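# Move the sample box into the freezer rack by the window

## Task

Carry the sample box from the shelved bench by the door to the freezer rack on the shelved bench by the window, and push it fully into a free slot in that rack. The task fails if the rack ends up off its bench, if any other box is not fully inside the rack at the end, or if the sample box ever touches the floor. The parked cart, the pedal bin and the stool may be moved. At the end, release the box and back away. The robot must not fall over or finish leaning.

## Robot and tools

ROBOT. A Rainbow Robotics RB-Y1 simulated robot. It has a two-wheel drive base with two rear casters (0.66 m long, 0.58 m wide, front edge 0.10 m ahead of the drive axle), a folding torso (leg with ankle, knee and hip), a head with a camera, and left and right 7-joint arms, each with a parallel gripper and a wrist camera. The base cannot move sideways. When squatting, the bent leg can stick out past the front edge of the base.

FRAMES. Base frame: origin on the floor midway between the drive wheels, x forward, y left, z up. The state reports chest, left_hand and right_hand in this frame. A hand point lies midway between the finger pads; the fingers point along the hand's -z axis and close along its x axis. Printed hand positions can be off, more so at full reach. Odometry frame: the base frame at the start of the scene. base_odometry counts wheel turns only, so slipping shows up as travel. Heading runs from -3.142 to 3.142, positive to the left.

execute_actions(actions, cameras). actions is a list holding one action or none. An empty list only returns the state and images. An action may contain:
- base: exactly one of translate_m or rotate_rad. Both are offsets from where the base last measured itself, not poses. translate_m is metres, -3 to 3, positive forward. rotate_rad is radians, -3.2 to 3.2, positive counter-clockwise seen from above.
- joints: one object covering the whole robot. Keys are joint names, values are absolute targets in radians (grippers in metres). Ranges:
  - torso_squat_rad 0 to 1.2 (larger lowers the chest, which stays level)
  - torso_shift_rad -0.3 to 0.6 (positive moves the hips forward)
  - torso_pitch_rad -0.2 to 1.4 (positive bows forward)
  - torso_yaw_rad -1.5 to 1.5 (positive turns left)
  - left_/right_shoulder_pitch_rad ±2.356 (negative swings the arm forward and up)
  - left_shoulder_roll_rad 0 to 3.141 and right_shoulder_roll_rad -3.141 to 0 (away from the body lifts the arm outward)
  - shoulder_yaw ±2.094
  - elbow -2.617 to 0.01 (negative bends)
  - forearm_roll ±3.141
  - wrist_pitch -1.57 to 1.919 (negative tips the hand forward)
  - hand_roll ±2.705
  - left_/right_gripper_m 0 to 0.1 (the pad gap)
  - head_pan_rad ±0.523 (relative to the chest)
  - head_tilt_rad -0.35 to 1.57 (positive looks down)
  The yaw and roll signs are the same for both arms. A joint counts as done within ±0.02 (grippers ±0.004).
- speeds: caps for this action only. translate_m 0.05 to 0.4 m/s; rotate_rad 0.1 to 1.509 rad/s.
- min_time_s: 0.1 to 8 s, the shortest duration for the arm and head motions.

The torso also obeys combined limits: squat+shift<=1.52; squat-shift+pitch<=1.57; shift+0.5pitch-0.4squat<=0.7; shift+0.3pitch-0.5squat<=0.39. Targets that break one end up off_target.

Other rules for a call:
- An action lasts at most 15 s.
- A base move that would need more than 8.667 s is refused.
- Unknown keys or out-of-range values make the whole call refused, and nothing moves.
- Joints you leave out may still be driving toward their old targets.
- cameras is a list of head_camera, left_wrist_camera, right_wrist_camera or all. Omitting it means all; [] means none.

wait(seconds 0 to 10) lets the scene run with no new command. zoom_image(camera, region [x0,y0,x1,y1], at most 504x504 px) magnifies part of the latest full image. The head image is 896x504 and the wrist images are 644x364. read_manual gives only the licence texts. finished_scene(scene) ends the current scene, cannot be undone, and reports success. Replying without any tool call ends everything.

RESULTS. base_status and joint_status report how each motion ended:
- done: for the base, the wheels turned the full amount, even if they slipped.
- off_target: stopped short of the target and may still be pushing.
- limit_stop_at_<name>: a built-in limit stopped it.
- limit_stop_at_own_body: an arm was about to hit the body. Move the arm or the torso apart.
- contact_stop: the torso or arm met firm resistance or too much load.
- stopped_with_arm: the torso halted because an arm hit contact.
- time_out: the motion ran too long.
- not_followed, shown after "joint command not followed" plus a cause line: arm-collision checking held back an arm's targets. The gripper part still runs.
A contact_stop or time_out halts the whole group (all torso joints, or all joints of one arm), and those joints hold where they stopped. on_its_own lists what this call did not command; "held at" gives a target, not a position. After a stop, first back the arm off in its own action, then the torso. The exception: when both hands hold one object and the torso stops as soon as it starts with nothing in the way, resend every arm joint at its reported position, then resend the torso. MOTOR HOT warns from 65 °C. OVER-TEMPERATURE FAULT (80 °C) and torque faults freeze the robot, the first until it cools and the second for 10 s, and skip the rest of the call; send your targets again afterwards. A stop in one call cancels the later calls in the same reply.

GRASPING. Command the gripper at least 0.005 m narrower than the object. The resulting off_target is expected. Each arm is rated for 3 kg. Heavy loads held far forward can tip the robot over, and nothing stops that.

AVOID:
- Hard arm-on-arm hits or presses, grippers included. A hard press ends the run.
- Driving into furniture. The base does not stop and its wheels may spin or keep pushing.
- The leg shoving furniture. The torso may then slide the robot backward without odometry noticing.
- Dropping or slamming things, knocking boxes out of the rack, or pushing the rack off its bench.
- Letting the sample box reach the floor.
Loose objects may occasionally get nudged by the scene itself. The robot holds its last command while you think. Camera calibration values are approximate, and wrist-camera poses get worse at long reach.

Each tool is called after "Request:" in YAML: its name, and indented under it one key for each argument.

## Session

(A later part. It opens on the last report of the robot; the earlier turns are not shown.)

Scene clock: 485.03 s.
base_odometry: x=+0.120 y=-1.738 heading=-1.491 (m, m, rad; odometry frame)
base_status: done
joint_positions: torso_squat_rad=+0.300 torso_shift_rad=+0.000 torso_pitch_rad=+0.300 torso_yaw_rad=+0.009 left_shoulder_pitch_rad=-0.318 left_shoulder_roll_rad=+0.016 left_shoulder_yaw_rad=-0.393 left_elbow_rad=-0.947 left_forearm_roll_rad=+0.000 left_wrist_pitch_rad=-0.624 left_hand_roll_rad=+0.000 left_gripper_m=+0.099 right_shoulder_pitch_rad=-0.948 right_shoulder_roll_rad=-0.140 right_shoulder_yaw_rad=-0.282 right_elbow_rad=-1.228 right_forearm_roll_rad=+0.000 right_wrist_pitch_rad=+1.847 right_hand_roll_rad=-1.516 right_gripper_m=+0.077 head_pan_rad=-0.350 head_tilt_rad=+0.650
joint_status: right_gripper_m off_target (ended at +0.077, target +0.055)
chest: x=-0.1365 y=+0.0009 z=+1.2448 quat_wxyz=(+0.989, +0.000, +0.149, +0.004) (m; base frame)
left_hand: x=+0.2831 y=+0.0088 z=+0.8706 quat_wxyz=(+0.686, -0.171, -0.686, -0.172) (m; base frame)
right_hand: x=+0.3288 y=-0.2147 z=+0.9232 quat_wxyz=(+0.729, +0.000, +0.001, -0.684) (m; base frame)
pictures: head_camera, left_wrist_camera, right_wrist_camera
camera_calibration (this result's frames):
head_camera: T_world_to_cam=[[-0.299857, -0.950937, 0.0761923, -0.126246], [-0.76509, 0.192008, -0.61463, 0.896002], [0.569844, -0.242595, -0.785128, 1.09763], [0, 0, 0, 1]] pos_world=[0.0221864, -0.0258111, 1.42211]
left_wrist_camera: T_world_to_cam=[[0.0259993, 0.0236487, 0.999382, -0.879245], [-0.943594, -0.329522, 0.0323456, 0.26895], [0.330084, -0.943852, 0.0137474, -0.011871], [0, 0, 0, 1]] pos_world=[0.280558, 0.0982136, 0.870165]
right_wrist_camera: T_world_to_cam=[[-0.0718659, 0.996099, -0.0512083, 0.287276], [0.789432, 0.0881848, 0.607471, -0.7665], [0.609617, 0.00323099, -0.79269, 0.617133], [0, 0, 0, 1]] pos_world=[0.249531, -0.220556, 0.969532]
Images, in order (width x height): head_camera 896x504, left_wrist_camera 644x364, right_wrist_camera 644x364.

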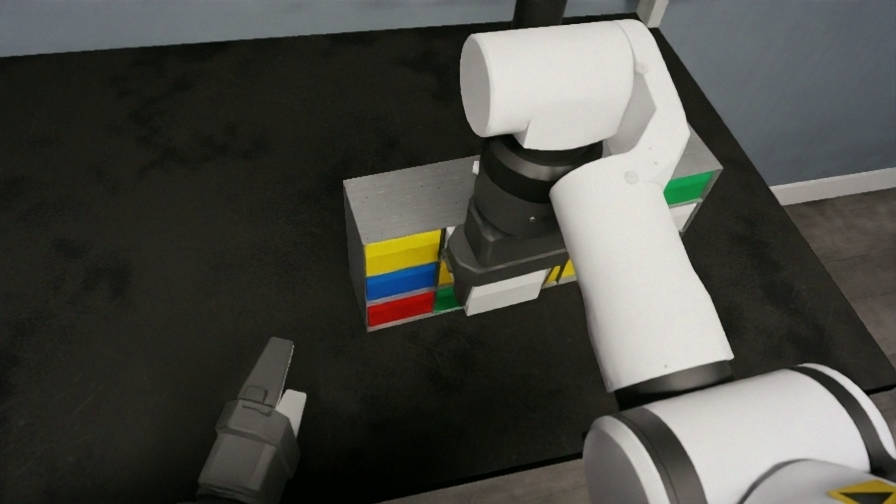

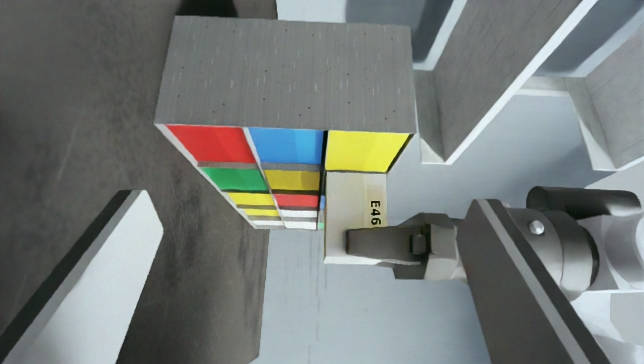

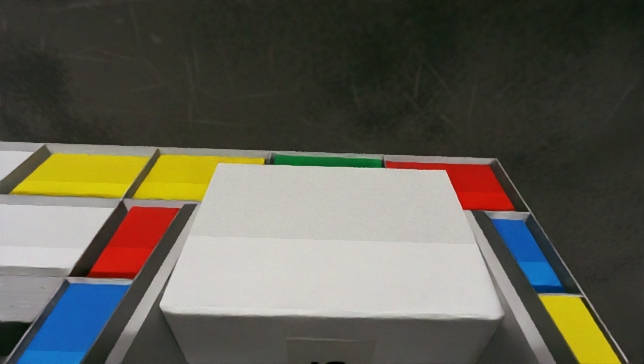

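Request:
execute_actions:
  actions:
    - {"base": {"translate_m": 0.02}, "joints": {"right_gripper_m": 0.055}, "speeds": {"translate_m": 0.05}}

Request:
zoom_image:
  camera: "left_wrist_camera"
  region: [290, 110, 430, 270]

Scene clock: 491.97 s.
base_odometry: x=+0.122 y=-1.758 heading=-1.491 (m, m, rad; odometry frame)
base_status: done
joint_positions: torso_squat_rad=+0.300 torso_shift_rad=+0.000 torso_pitch_rad=+0.300 torso_yaw_rad=+0.009 left_shoulder_pitch_rad=-0.318 left_shoulder_roll_rad=+0.016 left_shoulder_yaw_rad=-0.393 left_elbow_rad=-0.947 left_forearm_roll_rad=+0.000 left_wrist_pitch_rad=-0.624 left_hand_roll_rad=+0.000 left_gripper_m=+0.099 right_shoulder_pitch_rad=-0.948 right_shoulder_roll_rad=-0.140 right_shoulder_yaw_rad=-0.282 right_elbow_rad=-1.228 right_forearm_roll_rad=+0.000 right_wrist_pitch_rad=+1.847 right_hand_roll_rad=-1.516 right_gripper_m=+0.077 head_pan_rad=-0.350 head_tilt_rad=+0.650
joint_status: right_gripper_m off_target (ended at +0.077, target +0.055)
chest: x=-0.1365 y=+0.0009 z=+1.2448 quat_wxyz=(+0.989, +0.000, +0.149, +0.004) (m; base frame)
left_hand: x=+0.2831 y=+0.0088 z=+0.8706 quat_wxyz=(+0.686, -0.171, -0.686, -0.172) (m; base frame)
right_hand: x=+0.3288 y=-0.2147 z=+0.9232 quat_wxyz=(+0.729, +0.000, +0.001, -0.684) (m; base frame)
pictures: head_camera, left_wrist_camera, right_wrist_camera
camera_calibration (this result's frames):
head_camera: T_world_to_cam=[[-0.299858, -0.950937, 0.0761893, -0.126245], [-0.765084, 0.192008, -0.614637, 0.896005], [0.569852, -0.242595, -0.785122, 1.09763], [0, 0, 0, 1]] pos_world=[0.0221747, -0.0258111, 1.42211]
left_wrist_camera: T_world_to_cam=[[0.0259626, 0.0236546, 0.999383, -0.879252], [-0.943597, -0.329516, 0.0323128, 0.26898], [0.330077, -0.943854, 0.0137654, -0.0118899], [0, 0, 0, 1]] pos_world=[0.280561, 0.0982093, 0.870182]
right_wrist_camera: T_world_to_cam=[[-0.0718645, 0.996099, -0.0512088, 0.287277], [0.789431, 0.088184, 0.607472, -0.766496], [0.609618, 0.00322986, -0.792689, 0.61714], [0, 0, 0, 1]] pos_world=[0.249521, -0.220556, 0.969536]
Images, in order (width x height): head_camera 896x504, left_wrist_camera 644x364, right_wrist_camera 644x364.

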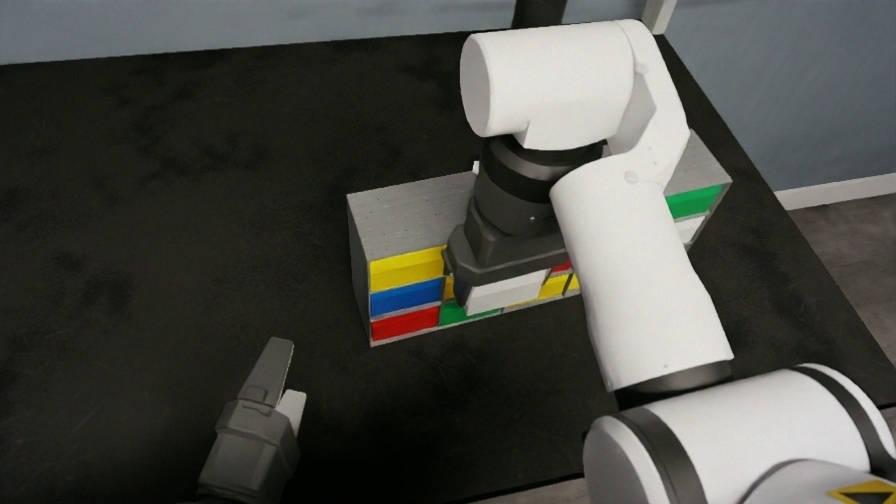

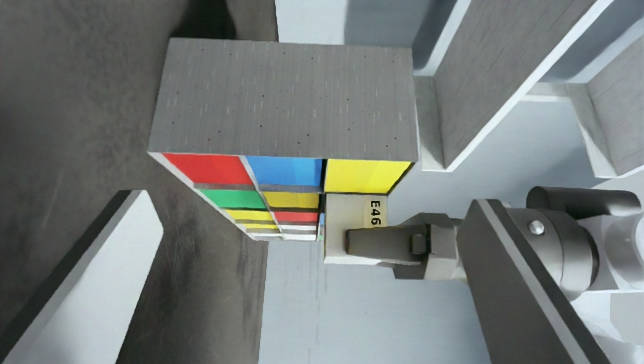

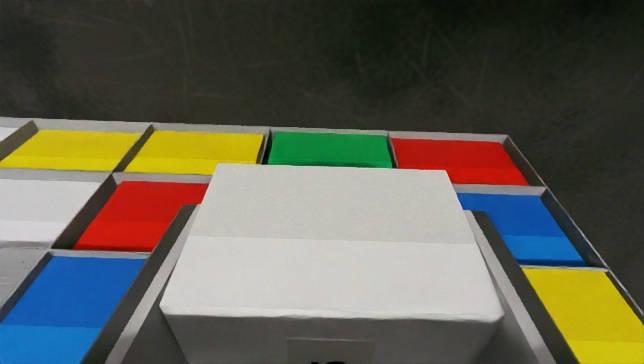

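Region (290, 110, 430, 270) of left_wrist_camera's 644x364 image, scaled by 3.150, with more detail than that image has; it fills the left 441 columns of this view, and the rest is white.

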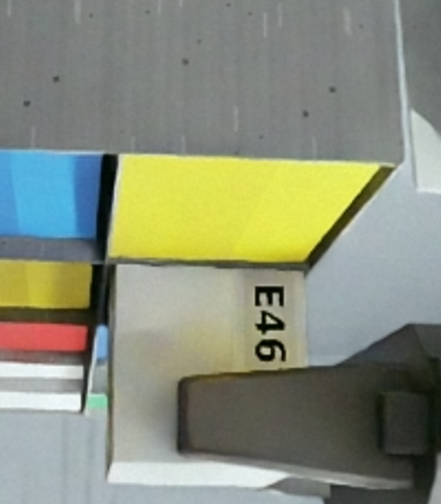

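Request:
execute_actions:
  actions: []

Scene clock: 513.77 s.
base_odometry: x=+0.122 y=-1.758 heading=-1.491 (m, m, rad; odometry frame)
base_status: done
joint_positions: torso_squat_rad=+0.300 torso_shift_rad=+0.000 torso_pitch_rad=+0.300 torso_yaw_rad=+0.009 left_shoulder_pitch_rad=-0.318 left_shoulder_roll_rad=+0.016 left_shoulder_yaw_rad=-0.393 left_elbow_rad=-0.947 left_forearm_roll_rad=+0.000 left_wrist_pitch_rad=-0.624 left_hand_roll_rad=+0.000 left_gripper_m=+0.099 right_shoulder_pitch_rad=-0.948 right_shoulder_roll_rad=-0.140 right_shoulder_yaw_rad=-0.282 right_elbow_rad=-1.228 right_forearm_roll_rad=+0.000 right_wrist_pitch_rad=+1.847 right_hand_roll_rad=-1.516 right_gripper_m=+0.077 head_pan_rad=-0.350 head_tilt_rad=+0.650
joint_status: right_gripper_m off_target (ended at +0.077, target +0.055)
chest: x=-0.1365 y=+0.0009 z=+1.2448 quat_wxyz=(+0.989, +0.000, +0.149, +0.004) (m; base frame)
left_hand: x=+0.2831 y=+0.0088 z=+0.8706 quat_wxyz=(+0.686, -0.171, -0.686, -0.172) (m; base frame)
right_hand: x=+0.3288 y=-0.2147 z=+0.9232 quat_wxyz=(+0.729, +0.000, +0.001, -0.684) (m; base frame)
pictures: head_camera, left_wrist_camera, right_wrist_camera
camera_calibration (this result's frames):
head_camera: T_world_to_cam=[[-0.299857, -0.950937, 0.0761908, -0.126246], [-0.765088, 0.192008, -0.614633, 0.896003], [0.569848, -0.242595, -0.785125, 1.09763], [0, 0, 0, 1]] pos_world=[0.0221809, -0.0258112, 1.42211]
left_wrist_camera: T_world_to_cam=[[0.025968, 0.0236543, 0.999383, -0.879251], [-0.943597, -0.329516, 0.0323177, 0.268979], [0.330077, -0.943854, 0.0137633, -0.0118892], [0, 0, 0, 1]] pos_world=[0.280565, 0.0982092, 0.870179]
right_wrist_camera: T_world_to_cam=[[-0.0718647, 0.996099, -0.0512085, 0.287277], [0.789434, 0.0881839, 0.607468, -0.766495], [0.609614, 0.00322978, -0.792692, 0.61714], [0, 0, 0, 1]] pos_world=[0.249525, -0.220557, 0.969534]
Images, in order (width x height): head_camera 896x504, left_wrist_camera 644x364, right_wrist_camera 644x364.

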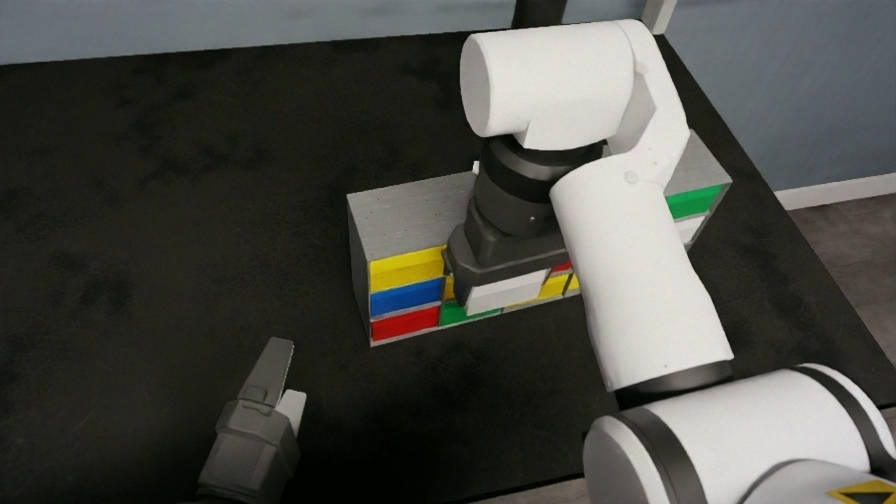

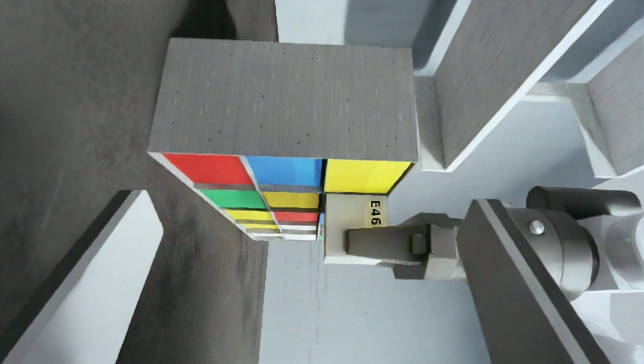

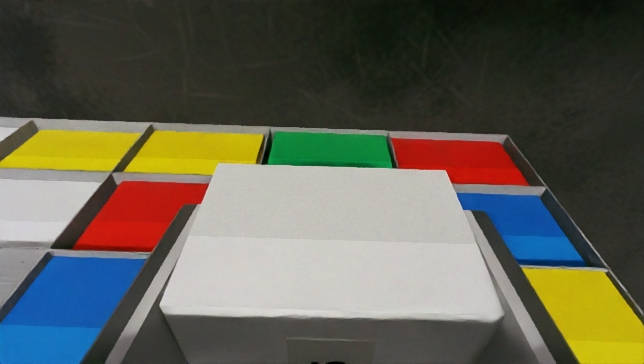

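Request:
execute_actions:
  actions:
    - {"base": {"translate_m": 0.016}, "joints": {"right_gripper_m": 0.055}, "speeds": {"translate_m": 0.05}}

Scene clock: 515.97 s.
base_odometry: x=+0.123 y=-1.774 heading=-1.490 (m, m, rad; odometry frame)
base_status: done
joint_positions: torso_squat_rad=+0.300 torso_shift_rad=+0.000 torso_pitch_rad=+0.300 torso_yaw_rad=+0.009 left_shoulder_pitch_rad=-0.318 left_shoulder_roll_rad=+0.016 left_shoulder_yaw_rad=-0.393 left_elbow_rad=-0.947 left_forearm_roll_rad=+0.000 left_wrist_pitch_rad=-0.624 left_hand_roll_rad=+0.000 left_gripper_m=+0.099 right_shoulder_pitch_rad=-0.948 right_shoulder_roll_rad=-0.140 right_shoulder_yaw_rad=-0.282 right_elbow_rad=-1.228 right_forearm_roll_rad=+0.000 right_wrist_pitch_rad=+1.847 right_hand_roll_rad=-1.516 right_gripper_m=+0.077 head_pan_rad=-0.350 head_tilt_rad=+0.650
joint_status: right_gripper_m off_target (ended at +0.077, target +0.055)
chest: x=-0.1365 y=+0.0009 z=+1.2448 quat_wxyz=(+0.989, +0.000, +0.150, +0.004) (m; base frame)
left_hand: x=+0.2831 y=+0.0088 z=+0.8706 quat_wxyz=(+0.686, -0.171, -0.686, -0.172) (m; base frame)
right_hand: x=+0.3288 y=-0.2147 z=+0.9232 quat_wxyz=(+0.729, +0.000, +0.001, -0.684) (m; base frame)
pictures: head_camera, left_wrist_camera, right_wrist_camera
camera_calibration (this result's frames):
head_camera: T_world_to_cam=[[-0.299856, -0.950937, 0.0761943, -0.126247], [-0.765094, 0.192008, -0.614625, 0.895997], [0.569839, -0.242595, -0.785131, 1.09764], [0, 0, 0, 1]] pos_world=[0.0221901, -0.0258111, 1.42211]
left_wrist_camera: T_world_to_cam=[[0.0259779, 0.0236542, 0.999383, -0.879248], [-0.943597, -0.329515, 0.032327, 0.268975], [0.330076, -0.943854, 0.01376, -0.0118877], [0, 0, 0, 1]] pos_world=[0.280569, 0.0982088, 0.870174]
right_wrist_camera: T_world_to_cam=[[-0.0718434, 0.996101, -0.051206, 0.287278], [0.789532, 0.0881661, 0.607343, -0.766346], [0.609489, 0.00320482, -0.792788, 0.617246], [0, 0, 0, 1]] pos_world=[0.249489, -0.22057, 0.96949]
Images, in order (width x height): head_camera 896x504, left_wrist_camera 644x364, right_wrist_camera 644x364.

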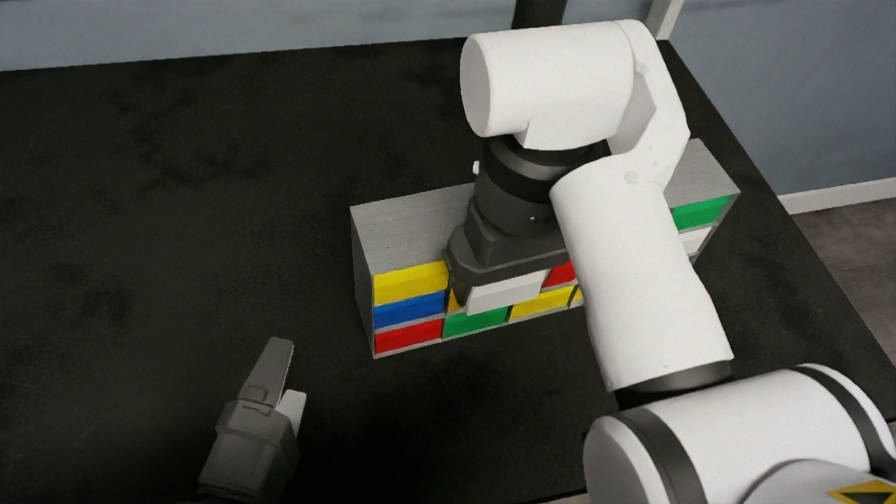

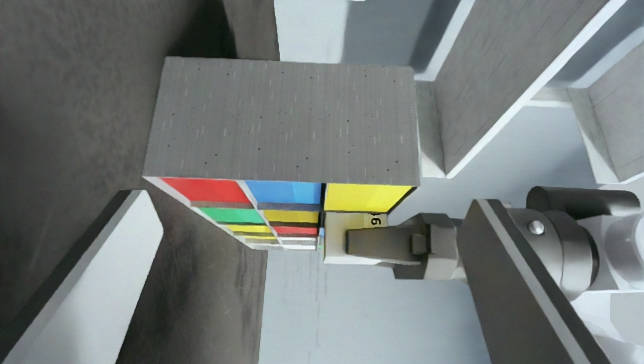

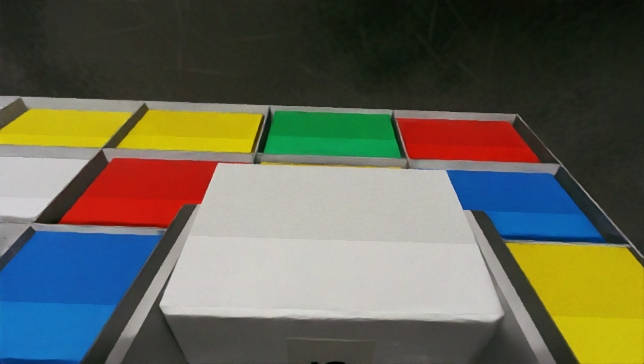

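Request:
zoom_image:
  camera: "left_wrist_camera"
  region: [290, 110, 430, 270]

Region (290, 110, 430, 270) of left_wrist_camera's 644x364 image, scaled by 3.150, with more detail than that image has; it fills the left 441 columns of this view, and the rest is white.

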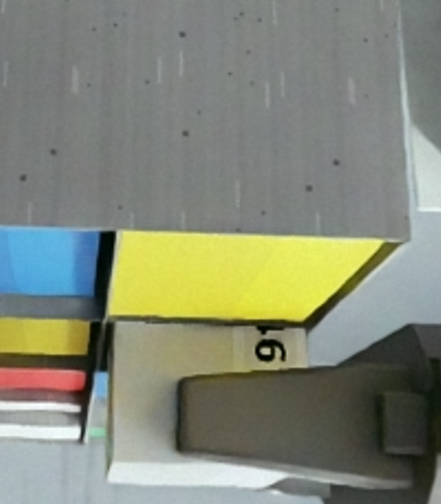

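Request:
execute_actions:
  actions:
    - {"base": {"translate_m": 0.008}, "joints": {"right_gripper_m": 0.055}, "speeds": {"translate_m": 0.05}}

Request:
zoom_image:
  camera: "left_wrist_camera"
  region: [290, 130, 430, 290]

Scene clock: 521.60 s.
base_odometry: x=+0.123 y=-1.782 heading=-1.490 (m, m, rad; odometry frame)
base_status: done
joint_positions: torso_squat_rad=+0.300 torso_shift_rad=+0.000 torso_pitch_rad=+0.300 torso_yaw_rad=+0.009 left_shoulder_pitch_rad=-0.318 left_shoulder_roll_rad=+0.016 left_shoulder_yaw_rad=-0.393 left_elbow_rad=-0.947 left_forearm_roll_rad=+0.000 left_wrist_pitch_rad=-0.624 left_hand_roll_rad=+0.000 left_gripper_m=+0.099 right_shoulder_pitch_rad=-0.948 right_shoulder_roll_rad=-0.140 right_shoulder_yaw_rad=-0.282 right_elbow_rad=-1.228 right_forearm_roll_rad=+0.000 right_wrist_pitch_rad=+1.847 right_hand_roll_rad=-1.516 right_gripper_m=+0.077 head_pan_rad=-0.350 head_tilt_rad=+0.650
joint_status: right_gripper_m off_target (ended at +0.077, target +0.055)
chest: x=-0.1365 y=+0.0009 z=+1.2448 quat_wxyz=(+0.989, +0.000, +0.149, +0.004) (m; base frame)
left_hand: x=+0.2831 y=+0.0088 z=+0.8706 quat_wxyz=(+0.686, -0.171, -0.686, -0.172) (m; base frame)
right_hand: x=+0.3287 y=-0.2147 z=+0.9231 quat_wxyz=(+0.729, +0.000, +0.001, -0.684) (m; base frame)
pictures: head_camera, left_wrist_camera, right_wrist_camera
camera_calibration (this result's frames):
head_camera: T_world_to_cam=[[-0.299857, -0.950937, 0.0761918, -0.126246], [-0.765091, 0.192009, -0.614628, 0.896], [0.569843, -0.242594, -0.785129, 1.09763], [0, 0, 0, 1]] pos_world=[0.0221866, -0.0258117, 1.42211]
left_wrist_camera: T_world_to_cam=[[0.0259569, 0.0236555, 0.999383, -0.879252], [-0.943599, -0.329509, 0.0323075, 0.268997], [0.33007, -0.943856, 0.0137683, -0.0118983], [0, 0, 0, 1]] pos_world=[0.280575, 0.0982057, 0.870183]
right_wrist_camera: T_world_to_cam=[[-0.0718327, 0.996103, -0.051181, 0.287248], [0.789646, 0.088143, 0.607198, -0.766172], [0.609343, 0.00320178, -0.7929, 0.617389], [0, 0, 0, 1]] pos_world=[0.249437, -0.220572, 0.969448]
Images, in order (width x height): head_camera 896x504, left_wrist_camera 644x364, right_wrist_camera 644x364.

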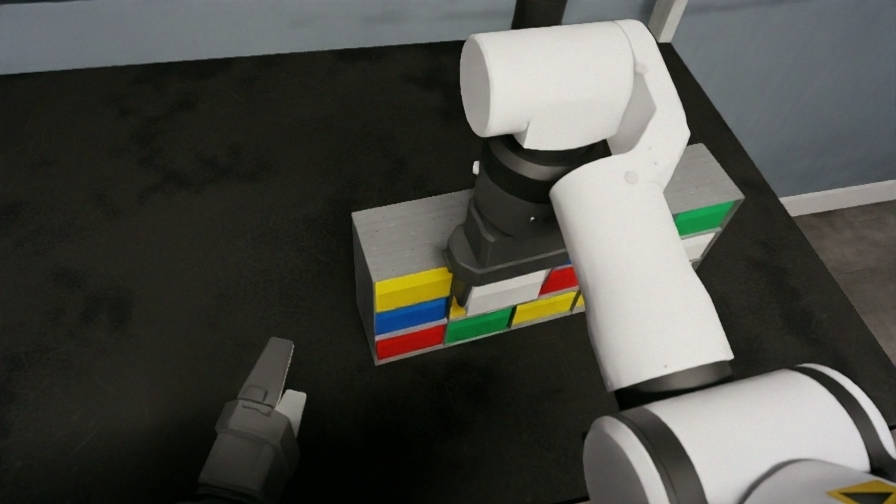

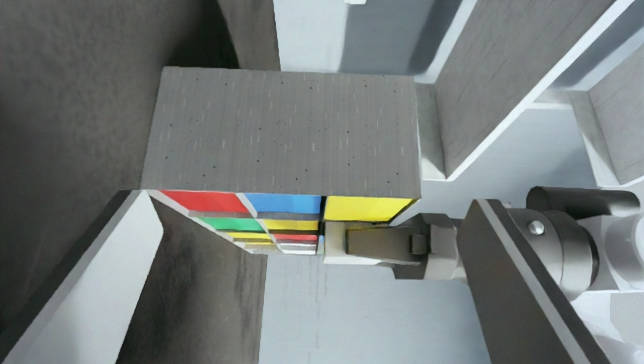

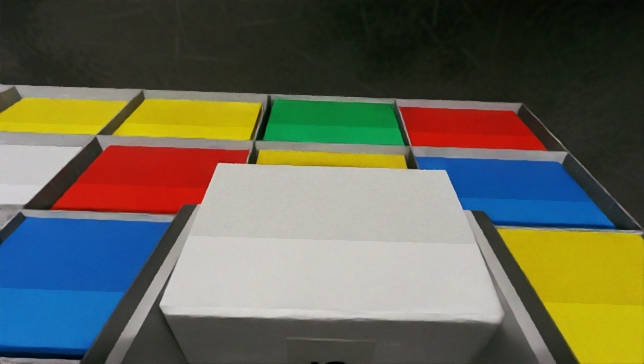

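Region (290, 130, 430, 290) of left_wrist_camera's 644x364 image, scaled by 3.150, with more detail than that image has; it fills the left 441 columns of this view, and the rest is white.

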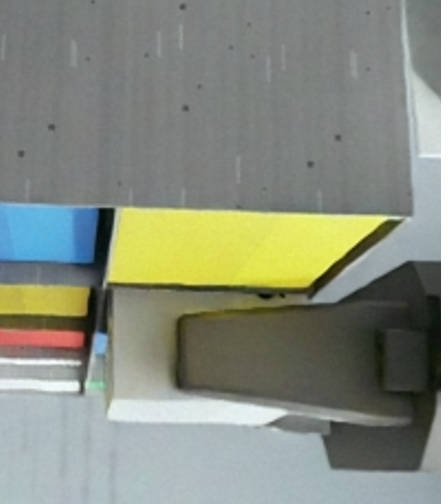

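Request:
execute_actions:
  actions:
    - {"joints": {"right_gripper_m": 0.1}}
  cameras: ["left_wrist_camera", "right_wrist_camera"]

Scene clock: 537.97 s.
base_odometry: x=+0.123 y=-1.782 heading=-1.490 (m, m, rad; odometry frame)
base_status: not commanded
joint_positions: torso_squat_rad=+0.300 torso_shift_rad=+0.000 torso_pitch_rad=+0.300 torso_yaw_rad=+0.009 left_shoulder_pitch_rad=-0.318 left_shoulder_roll_rad=+0.016 left_shoulder_yaw_rad=-0.393 left_elbow_rad=-0.947 left_forearm_roll_rad=+0.000 left_wrist_pitch_rad=-0.624 left_hand_roll_rad=+0.000 left_gripper_m=+0.099 right_shoulder_pitch_rad=-0.948 right_shoulder_roll_rad=-0.140 right_shoulder_yaw_rad=-0.282 right_elbow_rad=-1.228 right_forearm_roll_rad=+0.000 right_wrist_pitch_rad=+1.847 right_hand_roll_rad=-1.516 right_gripper_m=+0.100 head_pan_rad=-0.350 head_tilt_rad=+0.650
joint_status: all done
chest: x=-0.1365 y=+0.0009 z=+1.2448 quat_wxyz=(+0.989, +0.000, +0.149, +0.004) (m; base frame)
left_hand: x=+0.2831 y=+0.0088 z=+0.8706 quat_wxyz=(+0.686, -0.171, -0.686, -0.172) (m; base frame)
right_hand: x=+0.3287 y=-0.2147 z=+0.9231 quat_wxyz=(+0.729, +0.000, +0.001, -0.684) (m; base frame)
pictures: left_wrist_camera, right_wrist_camera
camera_calibration (this result's frames):
left_wrist_camera: T_world_to_cam=[[0.0259506, 0.0236553, 0.999383, -0.879253], [-0.9436, -0.329509, 0.0323016, 0.268998], [0.33007, -0.943856, 0.0137702, -0.0118987], [0, 0, 0, 1]] pos_world=[0.280571, 0.0982058, 0.870186]
right_wrist_camera: T_world_to_cam=[[-0.0718321, 0.996103, -0.0511822, 0.287249], [0.789636, 0.0881432, 0.607212, -0.766183], [0.609357, 0.00320203, -0.79289, 0.61738], [0, 0, 0, 1]] pos_world=[0.249435, -0.220572, 0.969452]
Images, in order (width x height): left_wrist_camera 644x364, right_wrist_camera 644x364.

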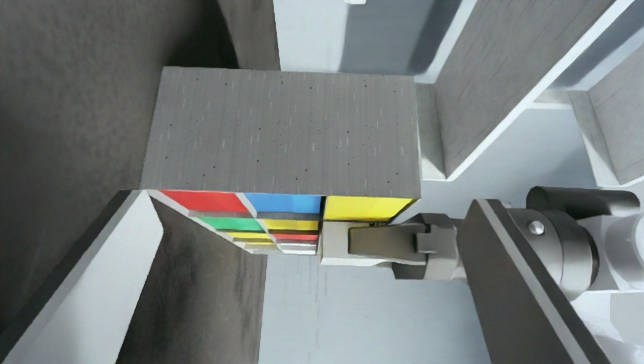

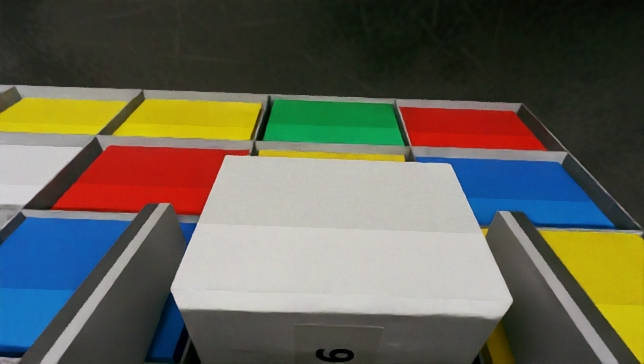

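Request:
execute_actions:
  actions:
    - {"base": {"translate_m": -0.165}, "speeds": {"translate_m": 0.2}}
  cameras: ["head_camera", "left_wrist_camera"]

Scene clock: 541.53 s.
base_odometry: x=+0.110 y=-1.618 heading=-1.490 (m, m, rad; odometry frame)
base_status: done
joint_positions: torso_squat_rad=+0.300 torso_shift_rad=+0.000 torso_pitch_rad=+0.300 torso_yaw_rad=+0.009 left_shoulder_pitch_rad=-0.318 left_shoulder_roll_rad=+0.016 left_shoulder_yaw_rad=-0.393 left_elbow_rad=-0.947 left_forearm_roll_rad=+0.000 left_wrist_pitch_rad=-0.624 left_hand_roll_rad=+0.000 left_gripper_m=+0.099 right_shoulder_pitch_rad=-0.948 right_shoulder_roll_rad=-0.140 right_shoulder_yaw_rad=-0.282 right_elbow_rad=-1.228 right_forearm_roll_rad=+0.000 right_wrist_pitch_rad=+1.847 right_hand_roll_rad=-1.516 right_gripper_m=+0.100 head_pan_rad=-0.350 head_tilt_rad=+0.650
joint_status: not commanded
chest: x=-0.1366 y=+0.0009 z=+1.2448 quat_wxyz=(+0.989, +0.000, +0.149, +0.004) (m; base frame)
left_hand: x=+0.2831 y=+0.0088 z=+0.8706 quat_wxyz=(+0.686, -0.171, -0.686, -0.172) (m; base frame)
right_hand: x=+0.3288 y=-0.2147 z=+0.9233 quat_wxyz=(+0.729, +0.000, +0.001, -0.684) (m; base frame)
pictures: head_camera, left_wrist_camera
camera_calibration (this result's frames):
head_camera: T_world_to_cam=[[-0.299862, -0.950937, 0.0761735, -0.126234], [-0.765054, 0.192009, -0.614675, 0.89604], [0.569891, -0.242594, -0.785094, 1.09762], [0, 0, 0, 1]] pos_world=[0.0221412, -0.0258119, 1.42212]
left_wrist_camera: T_world_to_cam=[[0.0259128, 0.0236541, 0.999384, -0.879263], [-0.943599, -0.329515, 0.0322655, 0.269016], [0.330075, -0.943854, 0.0137813, -0.0119025], [0, 0, 0, 1]] pos_world=[0.280556, 0.0982088, 0.870206]
Images, in order (width x height): head_camera 896x504, left_wrist_camera 644x364.

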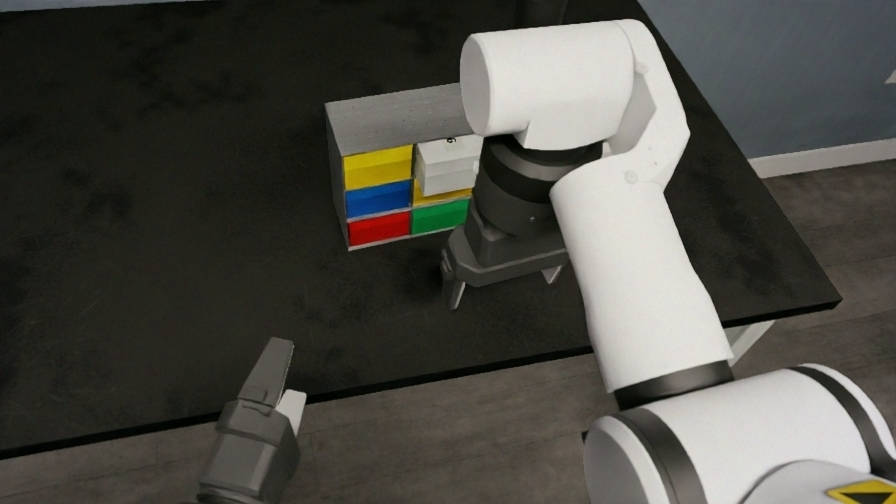

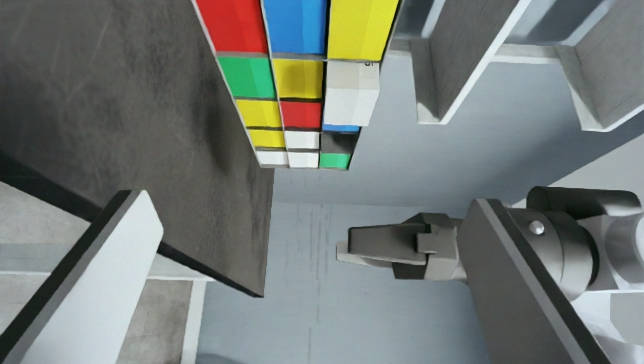

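Request:
execute_actions:
  actions:
    - {"joints": {"right_wrist_pitch_rad": 1.347, "torso_squat_rad": 0.432, "right_gripper_m": 0.0, "left_elbow_rad": -1.067, "left_wrist_pitch_rad": -0.504}}

Scene clock: 551.47 s.
base_odometry: x=+0.110 y=-1.618 heading=-1.490 (m, m, rad; odometry frame)
base_status: not commanded
joint_positions: torso_squat_rad=+0.432 torso_shift_rad=+0.000 torso_pitch_rad=+0.300 torso_yaw_rad=+0.009 left_shoulder_pitch_rad=-0.318 left_shoulder_roll_rad=+0.016 left_shoulder_yaw_rad=-0.393 left_elbow_rad=-1.067 left_forearm_roll_rad=+0.000 left_wrist_pitch_rad=-0.504 left_hand_roll_rad=+0.000 left_gripper_m=+0.099 right_shoulder_pitch_rad=-0.948 right_shoulder_roll_rad=-0.140 right_shoulder_yaw_rad=-0.282 right_elbow_rad=-1.228 right_forearm_roll_rad=+0.000 right_wrist_pitch_rad=+1.347 right_hand_roll_rad=-1.516 right_gripper_m=+0.001 head_pan_rad=-0.350 head_tilt_rad=+0.650
joint_status: all done
chest: x=-0.1366 y=+0.0009 z=+1.2118 quat_wxyz=(+0.989, +0.000, +0.149, +0.004) (m; base frame)
left_hand: x=+0.3003 y=-0.0005 z=+0.8616 quat_wxyz=(+0.686, -0.171, -0.686, -0.172) (m; base frame)
right_hand: x=+0.4394 y=-0.2139 z=+0.9185 quat_wxyz=(+0.706, +0.171, -0.178, -0.663) (m; base frame)
pictures: head_camera, left_wrist_camera, right_wrist_camera
camera_calibration (this result's frames):
head_camera: T_world_to_cam=[[-0.299867, -0.950936, 0.0761562, -0.123729], [-0.765021, 0.192011, -0.614715, 0.875776], [0.569932, -0.242594, -0.785064, 1.07166], [0, 0, 0, 1]] pos_world=[0.0221113, -0.0258386, 1.3891]
left_wrist_camera: T_world_to_cam=[[0.0257008, 0.0237124, 0.999388, -0.870427], [-0.943614, -0.32949, 0.0320843, 0.282699], [0.33005, -0.943861, 0.0139071, -0.0263544], [0, 0, 0, 1]] pos_world=[0.297828, 0.0889116, 0.861191]
right_wrist_camera: T_world_to_cam=[[-0.038831, 0.996409, -0.075235, 0.301735], [0.401364, 0.084504, 0.912012, -0.960962], [0.915095, 0.00521768, -0.403204, 0.0544109], [0, 0, 0, 1]] pos_world=[0.347621, -0.21973, 0.921048]
Images, in order (width x height): head_camera 896x504, left_wrist_camera 644x364, right_wrist_camera 644x364.

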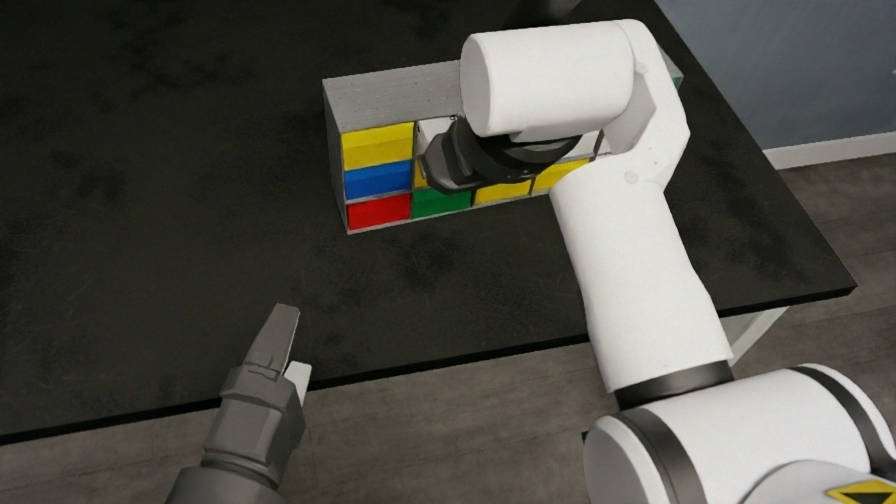

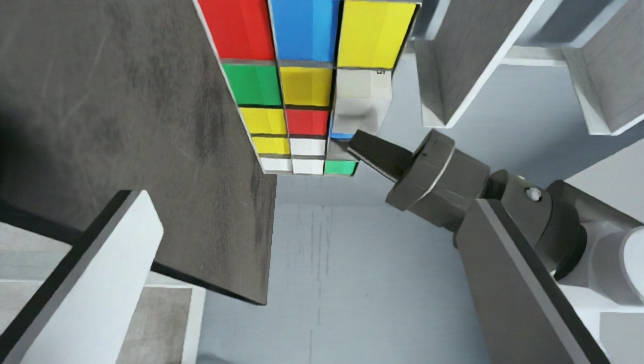

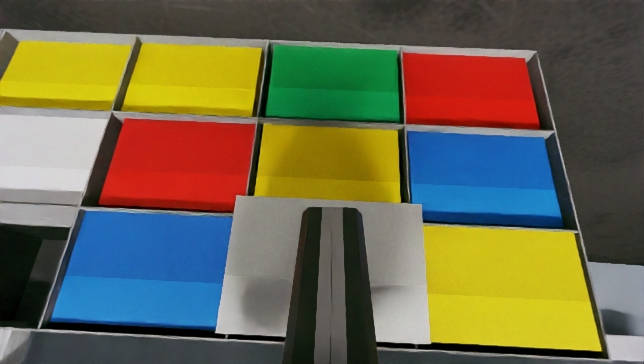

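Request:
execute_actions:
  actions:
    - {"base": {"translate_m": 0.042}, "speeds": {"translate_m": 0.05}}

Request:
zoom_image:
  camera: "left_wrist_camera"
  region: [260, 30, 460, 210]

Scene clock: 555.57 s.
base_odometry: x=+0.114 y=-1.660 heading=-1.489 (m, m, rad; odometry frame)
base_status: done
joint_positions: torso_squat_rad=+0.432 torso_shift_rad=+0.000 torso_pitch_rad=+0.300 torso_yaw_rad=+0.009 left_shoulder_pitch_rad=-0.318 left_shoulder_roll_rad=+0.016 left_shoulder_yaw_rad=-0.393 left_elbow_rad=-1.067 left_forearm_roll_rad=+0.000 left_wrist_pitch_rad=-0.504 left_hand_roll_rad=+0.000 left_gripper_m=+0.099 right_shoulder_pitch_rad=-0.948 right_shoulder_roll_rad=-0.140 right_shoulder_yaw_rad=-0.282 right_elbow_rad=-1.228 right_forearm_roll_rad=+0.000 right_wrist_pitch_rad=+1.347 right_hand_roll_rad=-1.516 right_gripper_m=+0.001 head_pan_rad=-0.350 head_tilt_rad=+0.650
joint_status: not commanded
chest: x=-0.1366 y=+0.0009 z=+1.2118 quat_wxyz=(+0.989, +0.000, +0.149, +0.004) (m; base frame)
left_hand: x=+0.3003 y=-0.0005 z=+0.8616 quat_wxyz=(+0.686, -0.171, -0.686, -0.172) (m; base frame)
right_hand: x=+0.4394 y=-0.2138 z=+0.9184 quat_wxyz=(+0.706, +0.171, -0.178, -0.663) (m; base frame)
pictures: head_camera, left_wrist_camera, right_wrist_camera
camera_calibration (this result's frames):
head_camera: T_world_to_cam=[[-0.299862, -0.950936, 0.0761791, -0.123745], [-0.765063, 0.19201, -0.614663, 0.875722], [0.569878, -0.242596, -0.785102, 1.07168], [0, 0, 0, 1]] pos_world=[0.02215, -0.0258361, 1.38908]
left_wrist_camera: T_world_to_cam=[[0.0257962, 0.0237109, 0.999386, -0.870403], [-0.943609, -0.329495, 0.0321739, 0.282618], [0.330056, -0.943859, 0.0138741, -0.026321], [0, 0, 0, 1]] pos_world=[0.297821, 0.0889159, 0.861141]
right_wrist_camera: T_world_to_cam=[[-0.0388365, 0.996409, -0.0752347, 0.301731], [0.401406, 0.0845061, 0.911994, -0.96093], [0.915077, 0.00521902, -0.403246, 0.05443], [0, 0, 0, 1]] pos_world=[0.347633, -0.219728, 0.921011]
Images, in order (width x height): head_camera 896x504, left_wrist_camera 644x364, right_wrist_camera 644x364.

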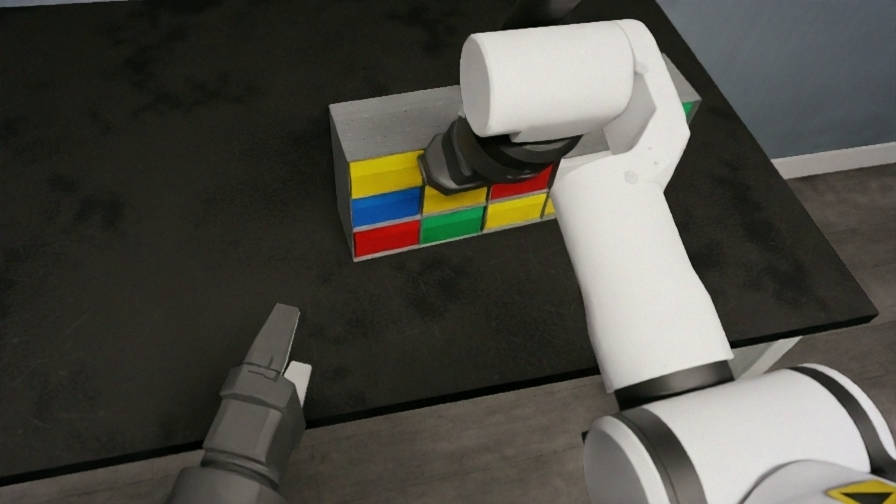

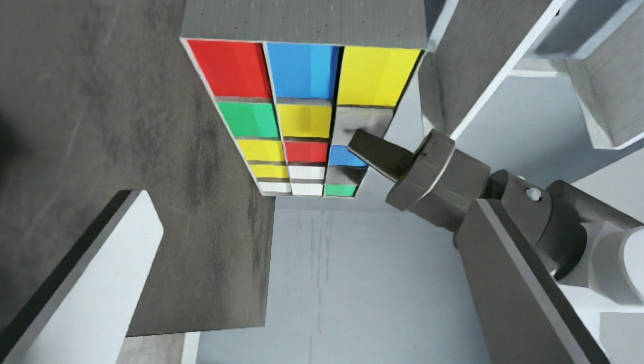

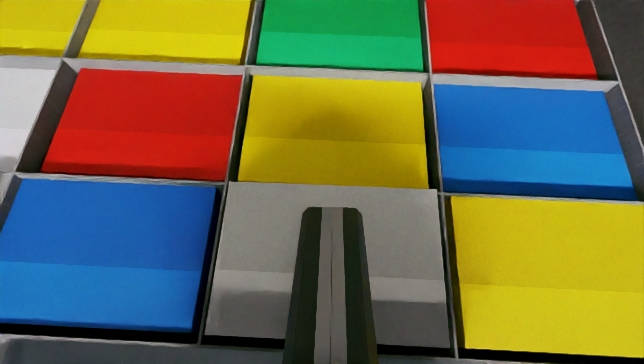

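Region (260, 30, 460, 210) of left_wrist_camera's 644x364 image, scaled by 2.520, with more detail than that image has; it fills the top 454 rows of this view, and the rest is white.

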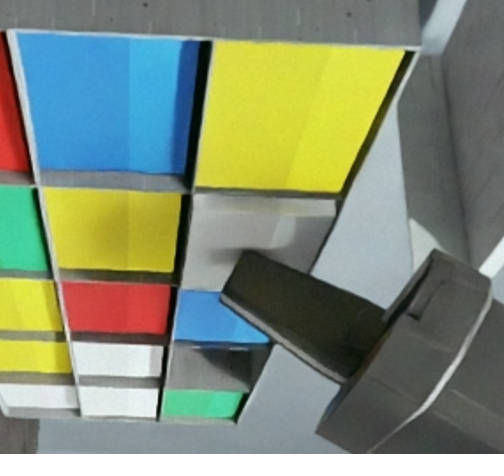

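Request:
execute_actions:
  actions:
    - {"base": {"translate_m": 0.008}, "speeds": {"translate_m": 0.05}}

Request:
zoom_image:
  camera: "left_wrist_camera"
  region: [260, 30, 460, 210]

Request:
zoom_image:
  camera: "right_wrist_camera"
  region: [150, 120, 520, 364]

Scene clock: 558.70 s.
base_odometry: x=+0.114 y=-1.668 heading=-1.489 (m, m, rad; odometry frame)
base_status: done
joint_positions: torso_squat_rad=+0.432 torso_shift_rad=+0.000 torso_pitch_rad=+0.300 torso_yaw_rad=+0.009 left_shoulder_pitch_rad=-0.318 left_shoulder_roll_rad=+0.016 left_shoulder_yaw_rad=-0.393 left_elbow_rad=-1.067 left_forearm_roll_rad=+0.000 left_wrist_pitch_rad=-0.504 left_hand_roll_rad=+0.000 left_gripper_m=+0.099 right_shoulder_pitch_rad=-0.948 right_shoulder_roll_rad=-0.140 right_shoulder_yaw_rad=-0.282 right_elbow_rad=-1.228 right_forearm_roll_rad=+0.000 right_wrist_pitch_rad=+1.347 right_hand_roll_rad=-1.516 right_gripper_m=+0.001 head_pan_rad=-0.350 head_tilt_rad=+0.650
joint_status: not commanded
chest: x=-0.1366 y=+0.0009 z=+1.2118 quat_wxyz=(+0.989, +0.000, +0.149, +0.004) (m; base frame)
left_hand: x=+0.3003 y=-0.0005 z=+0.8616 quat_wxyz=(+0.686, -0.171, -0.686, -0.172) (m; base frame)
right_hand: x=+0.4394 y=-0.2138 z=+0.9184 quat_wxyz=(+0.706, +0.171, -0.178, -0.663) (m; base frame)
pictures: head_camera, left_wrist_camera, right_wrist_camera
camera_calibration (this result's frames):
head_camera: T_world_to_cam=[[-0.299861, -0.950936, 0.0761831, -0.123749], [-0.765069, 0.192009, -0.614656, 0.875715], [0.56987, -0.242596, -0.785108, 1.07168], [0, 0, 0, 1]] pos_world=[0.0221573, -0.0258364, 1.38907]
left_wrist_camera: T_world_to_cam=[[0.0258231, 0.0237093, 0.999385, -0.870398], [-0.943606, -0.3295, 0.0321988, 0.282593], [0.330061, -0.943858, 0.0138636, -0.0263105], [0, 0, 0, 1]] pos_world=[0.297817, 0.0889177, 0.861129]
right_wrist_camera: T_world_to_cam=[[-0.0388372, 0.996409, -0.0752351, 0.301732], [0.401411, 0.0845069, 0.911991, -0.960925], [0.915074, 0.00521903, -0.403251, 0.0544301], [0, 0, 0, 1]] pos_world=[0.347636, -0.219728, 0.921005]
Images, in order (width x height): head_camera 896x504, left_wrist_camera 644x364, right_wrist_camera 644x364.

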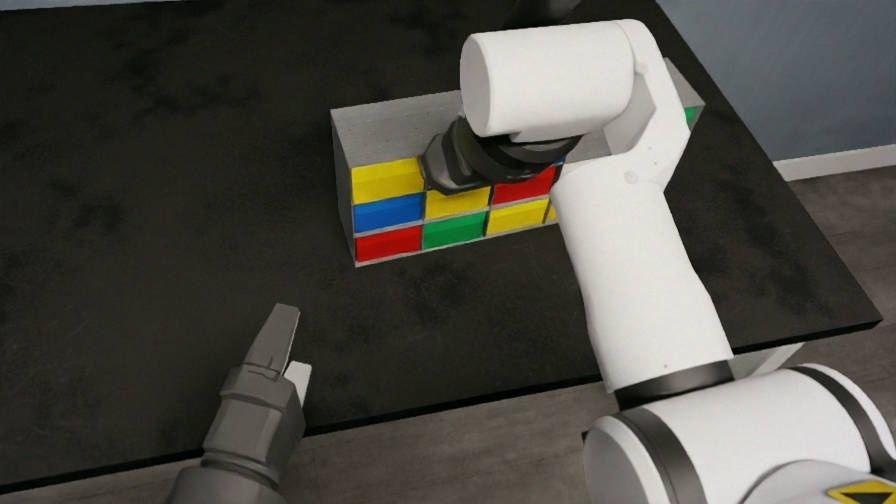

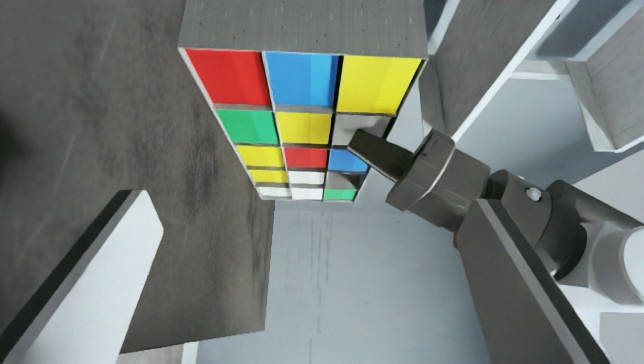

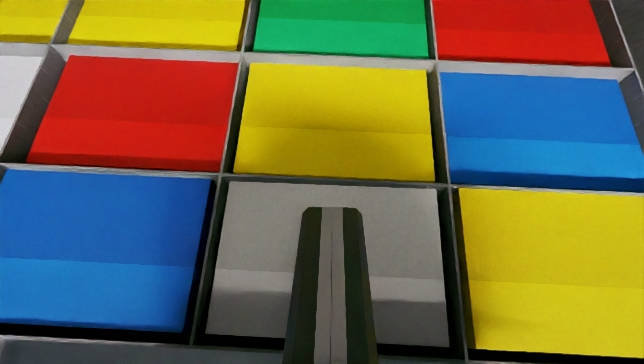

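Region (260, 30, 460, 210) of left_wrist_camera's 644x364 image, scaled by 2.520, with more detail than that image has; it fills the top 454 rows of this view, and the rest is white.

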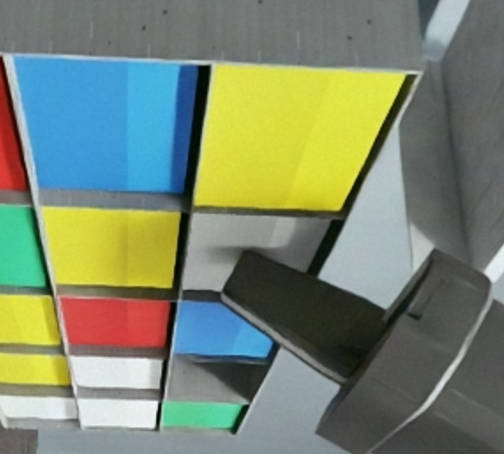

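Region (150, 120, 520, 364) of right_wrist_camera's 644x364 image, scaled by 1.362, with more detail than that image has; it fills the top 332 rows of this view, and the rest is white.

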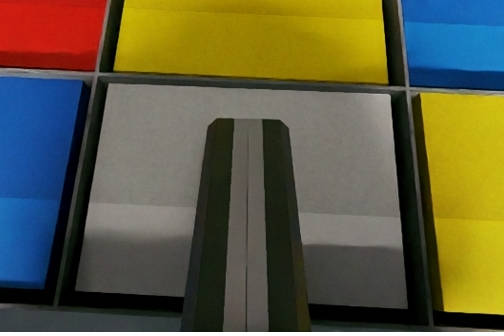

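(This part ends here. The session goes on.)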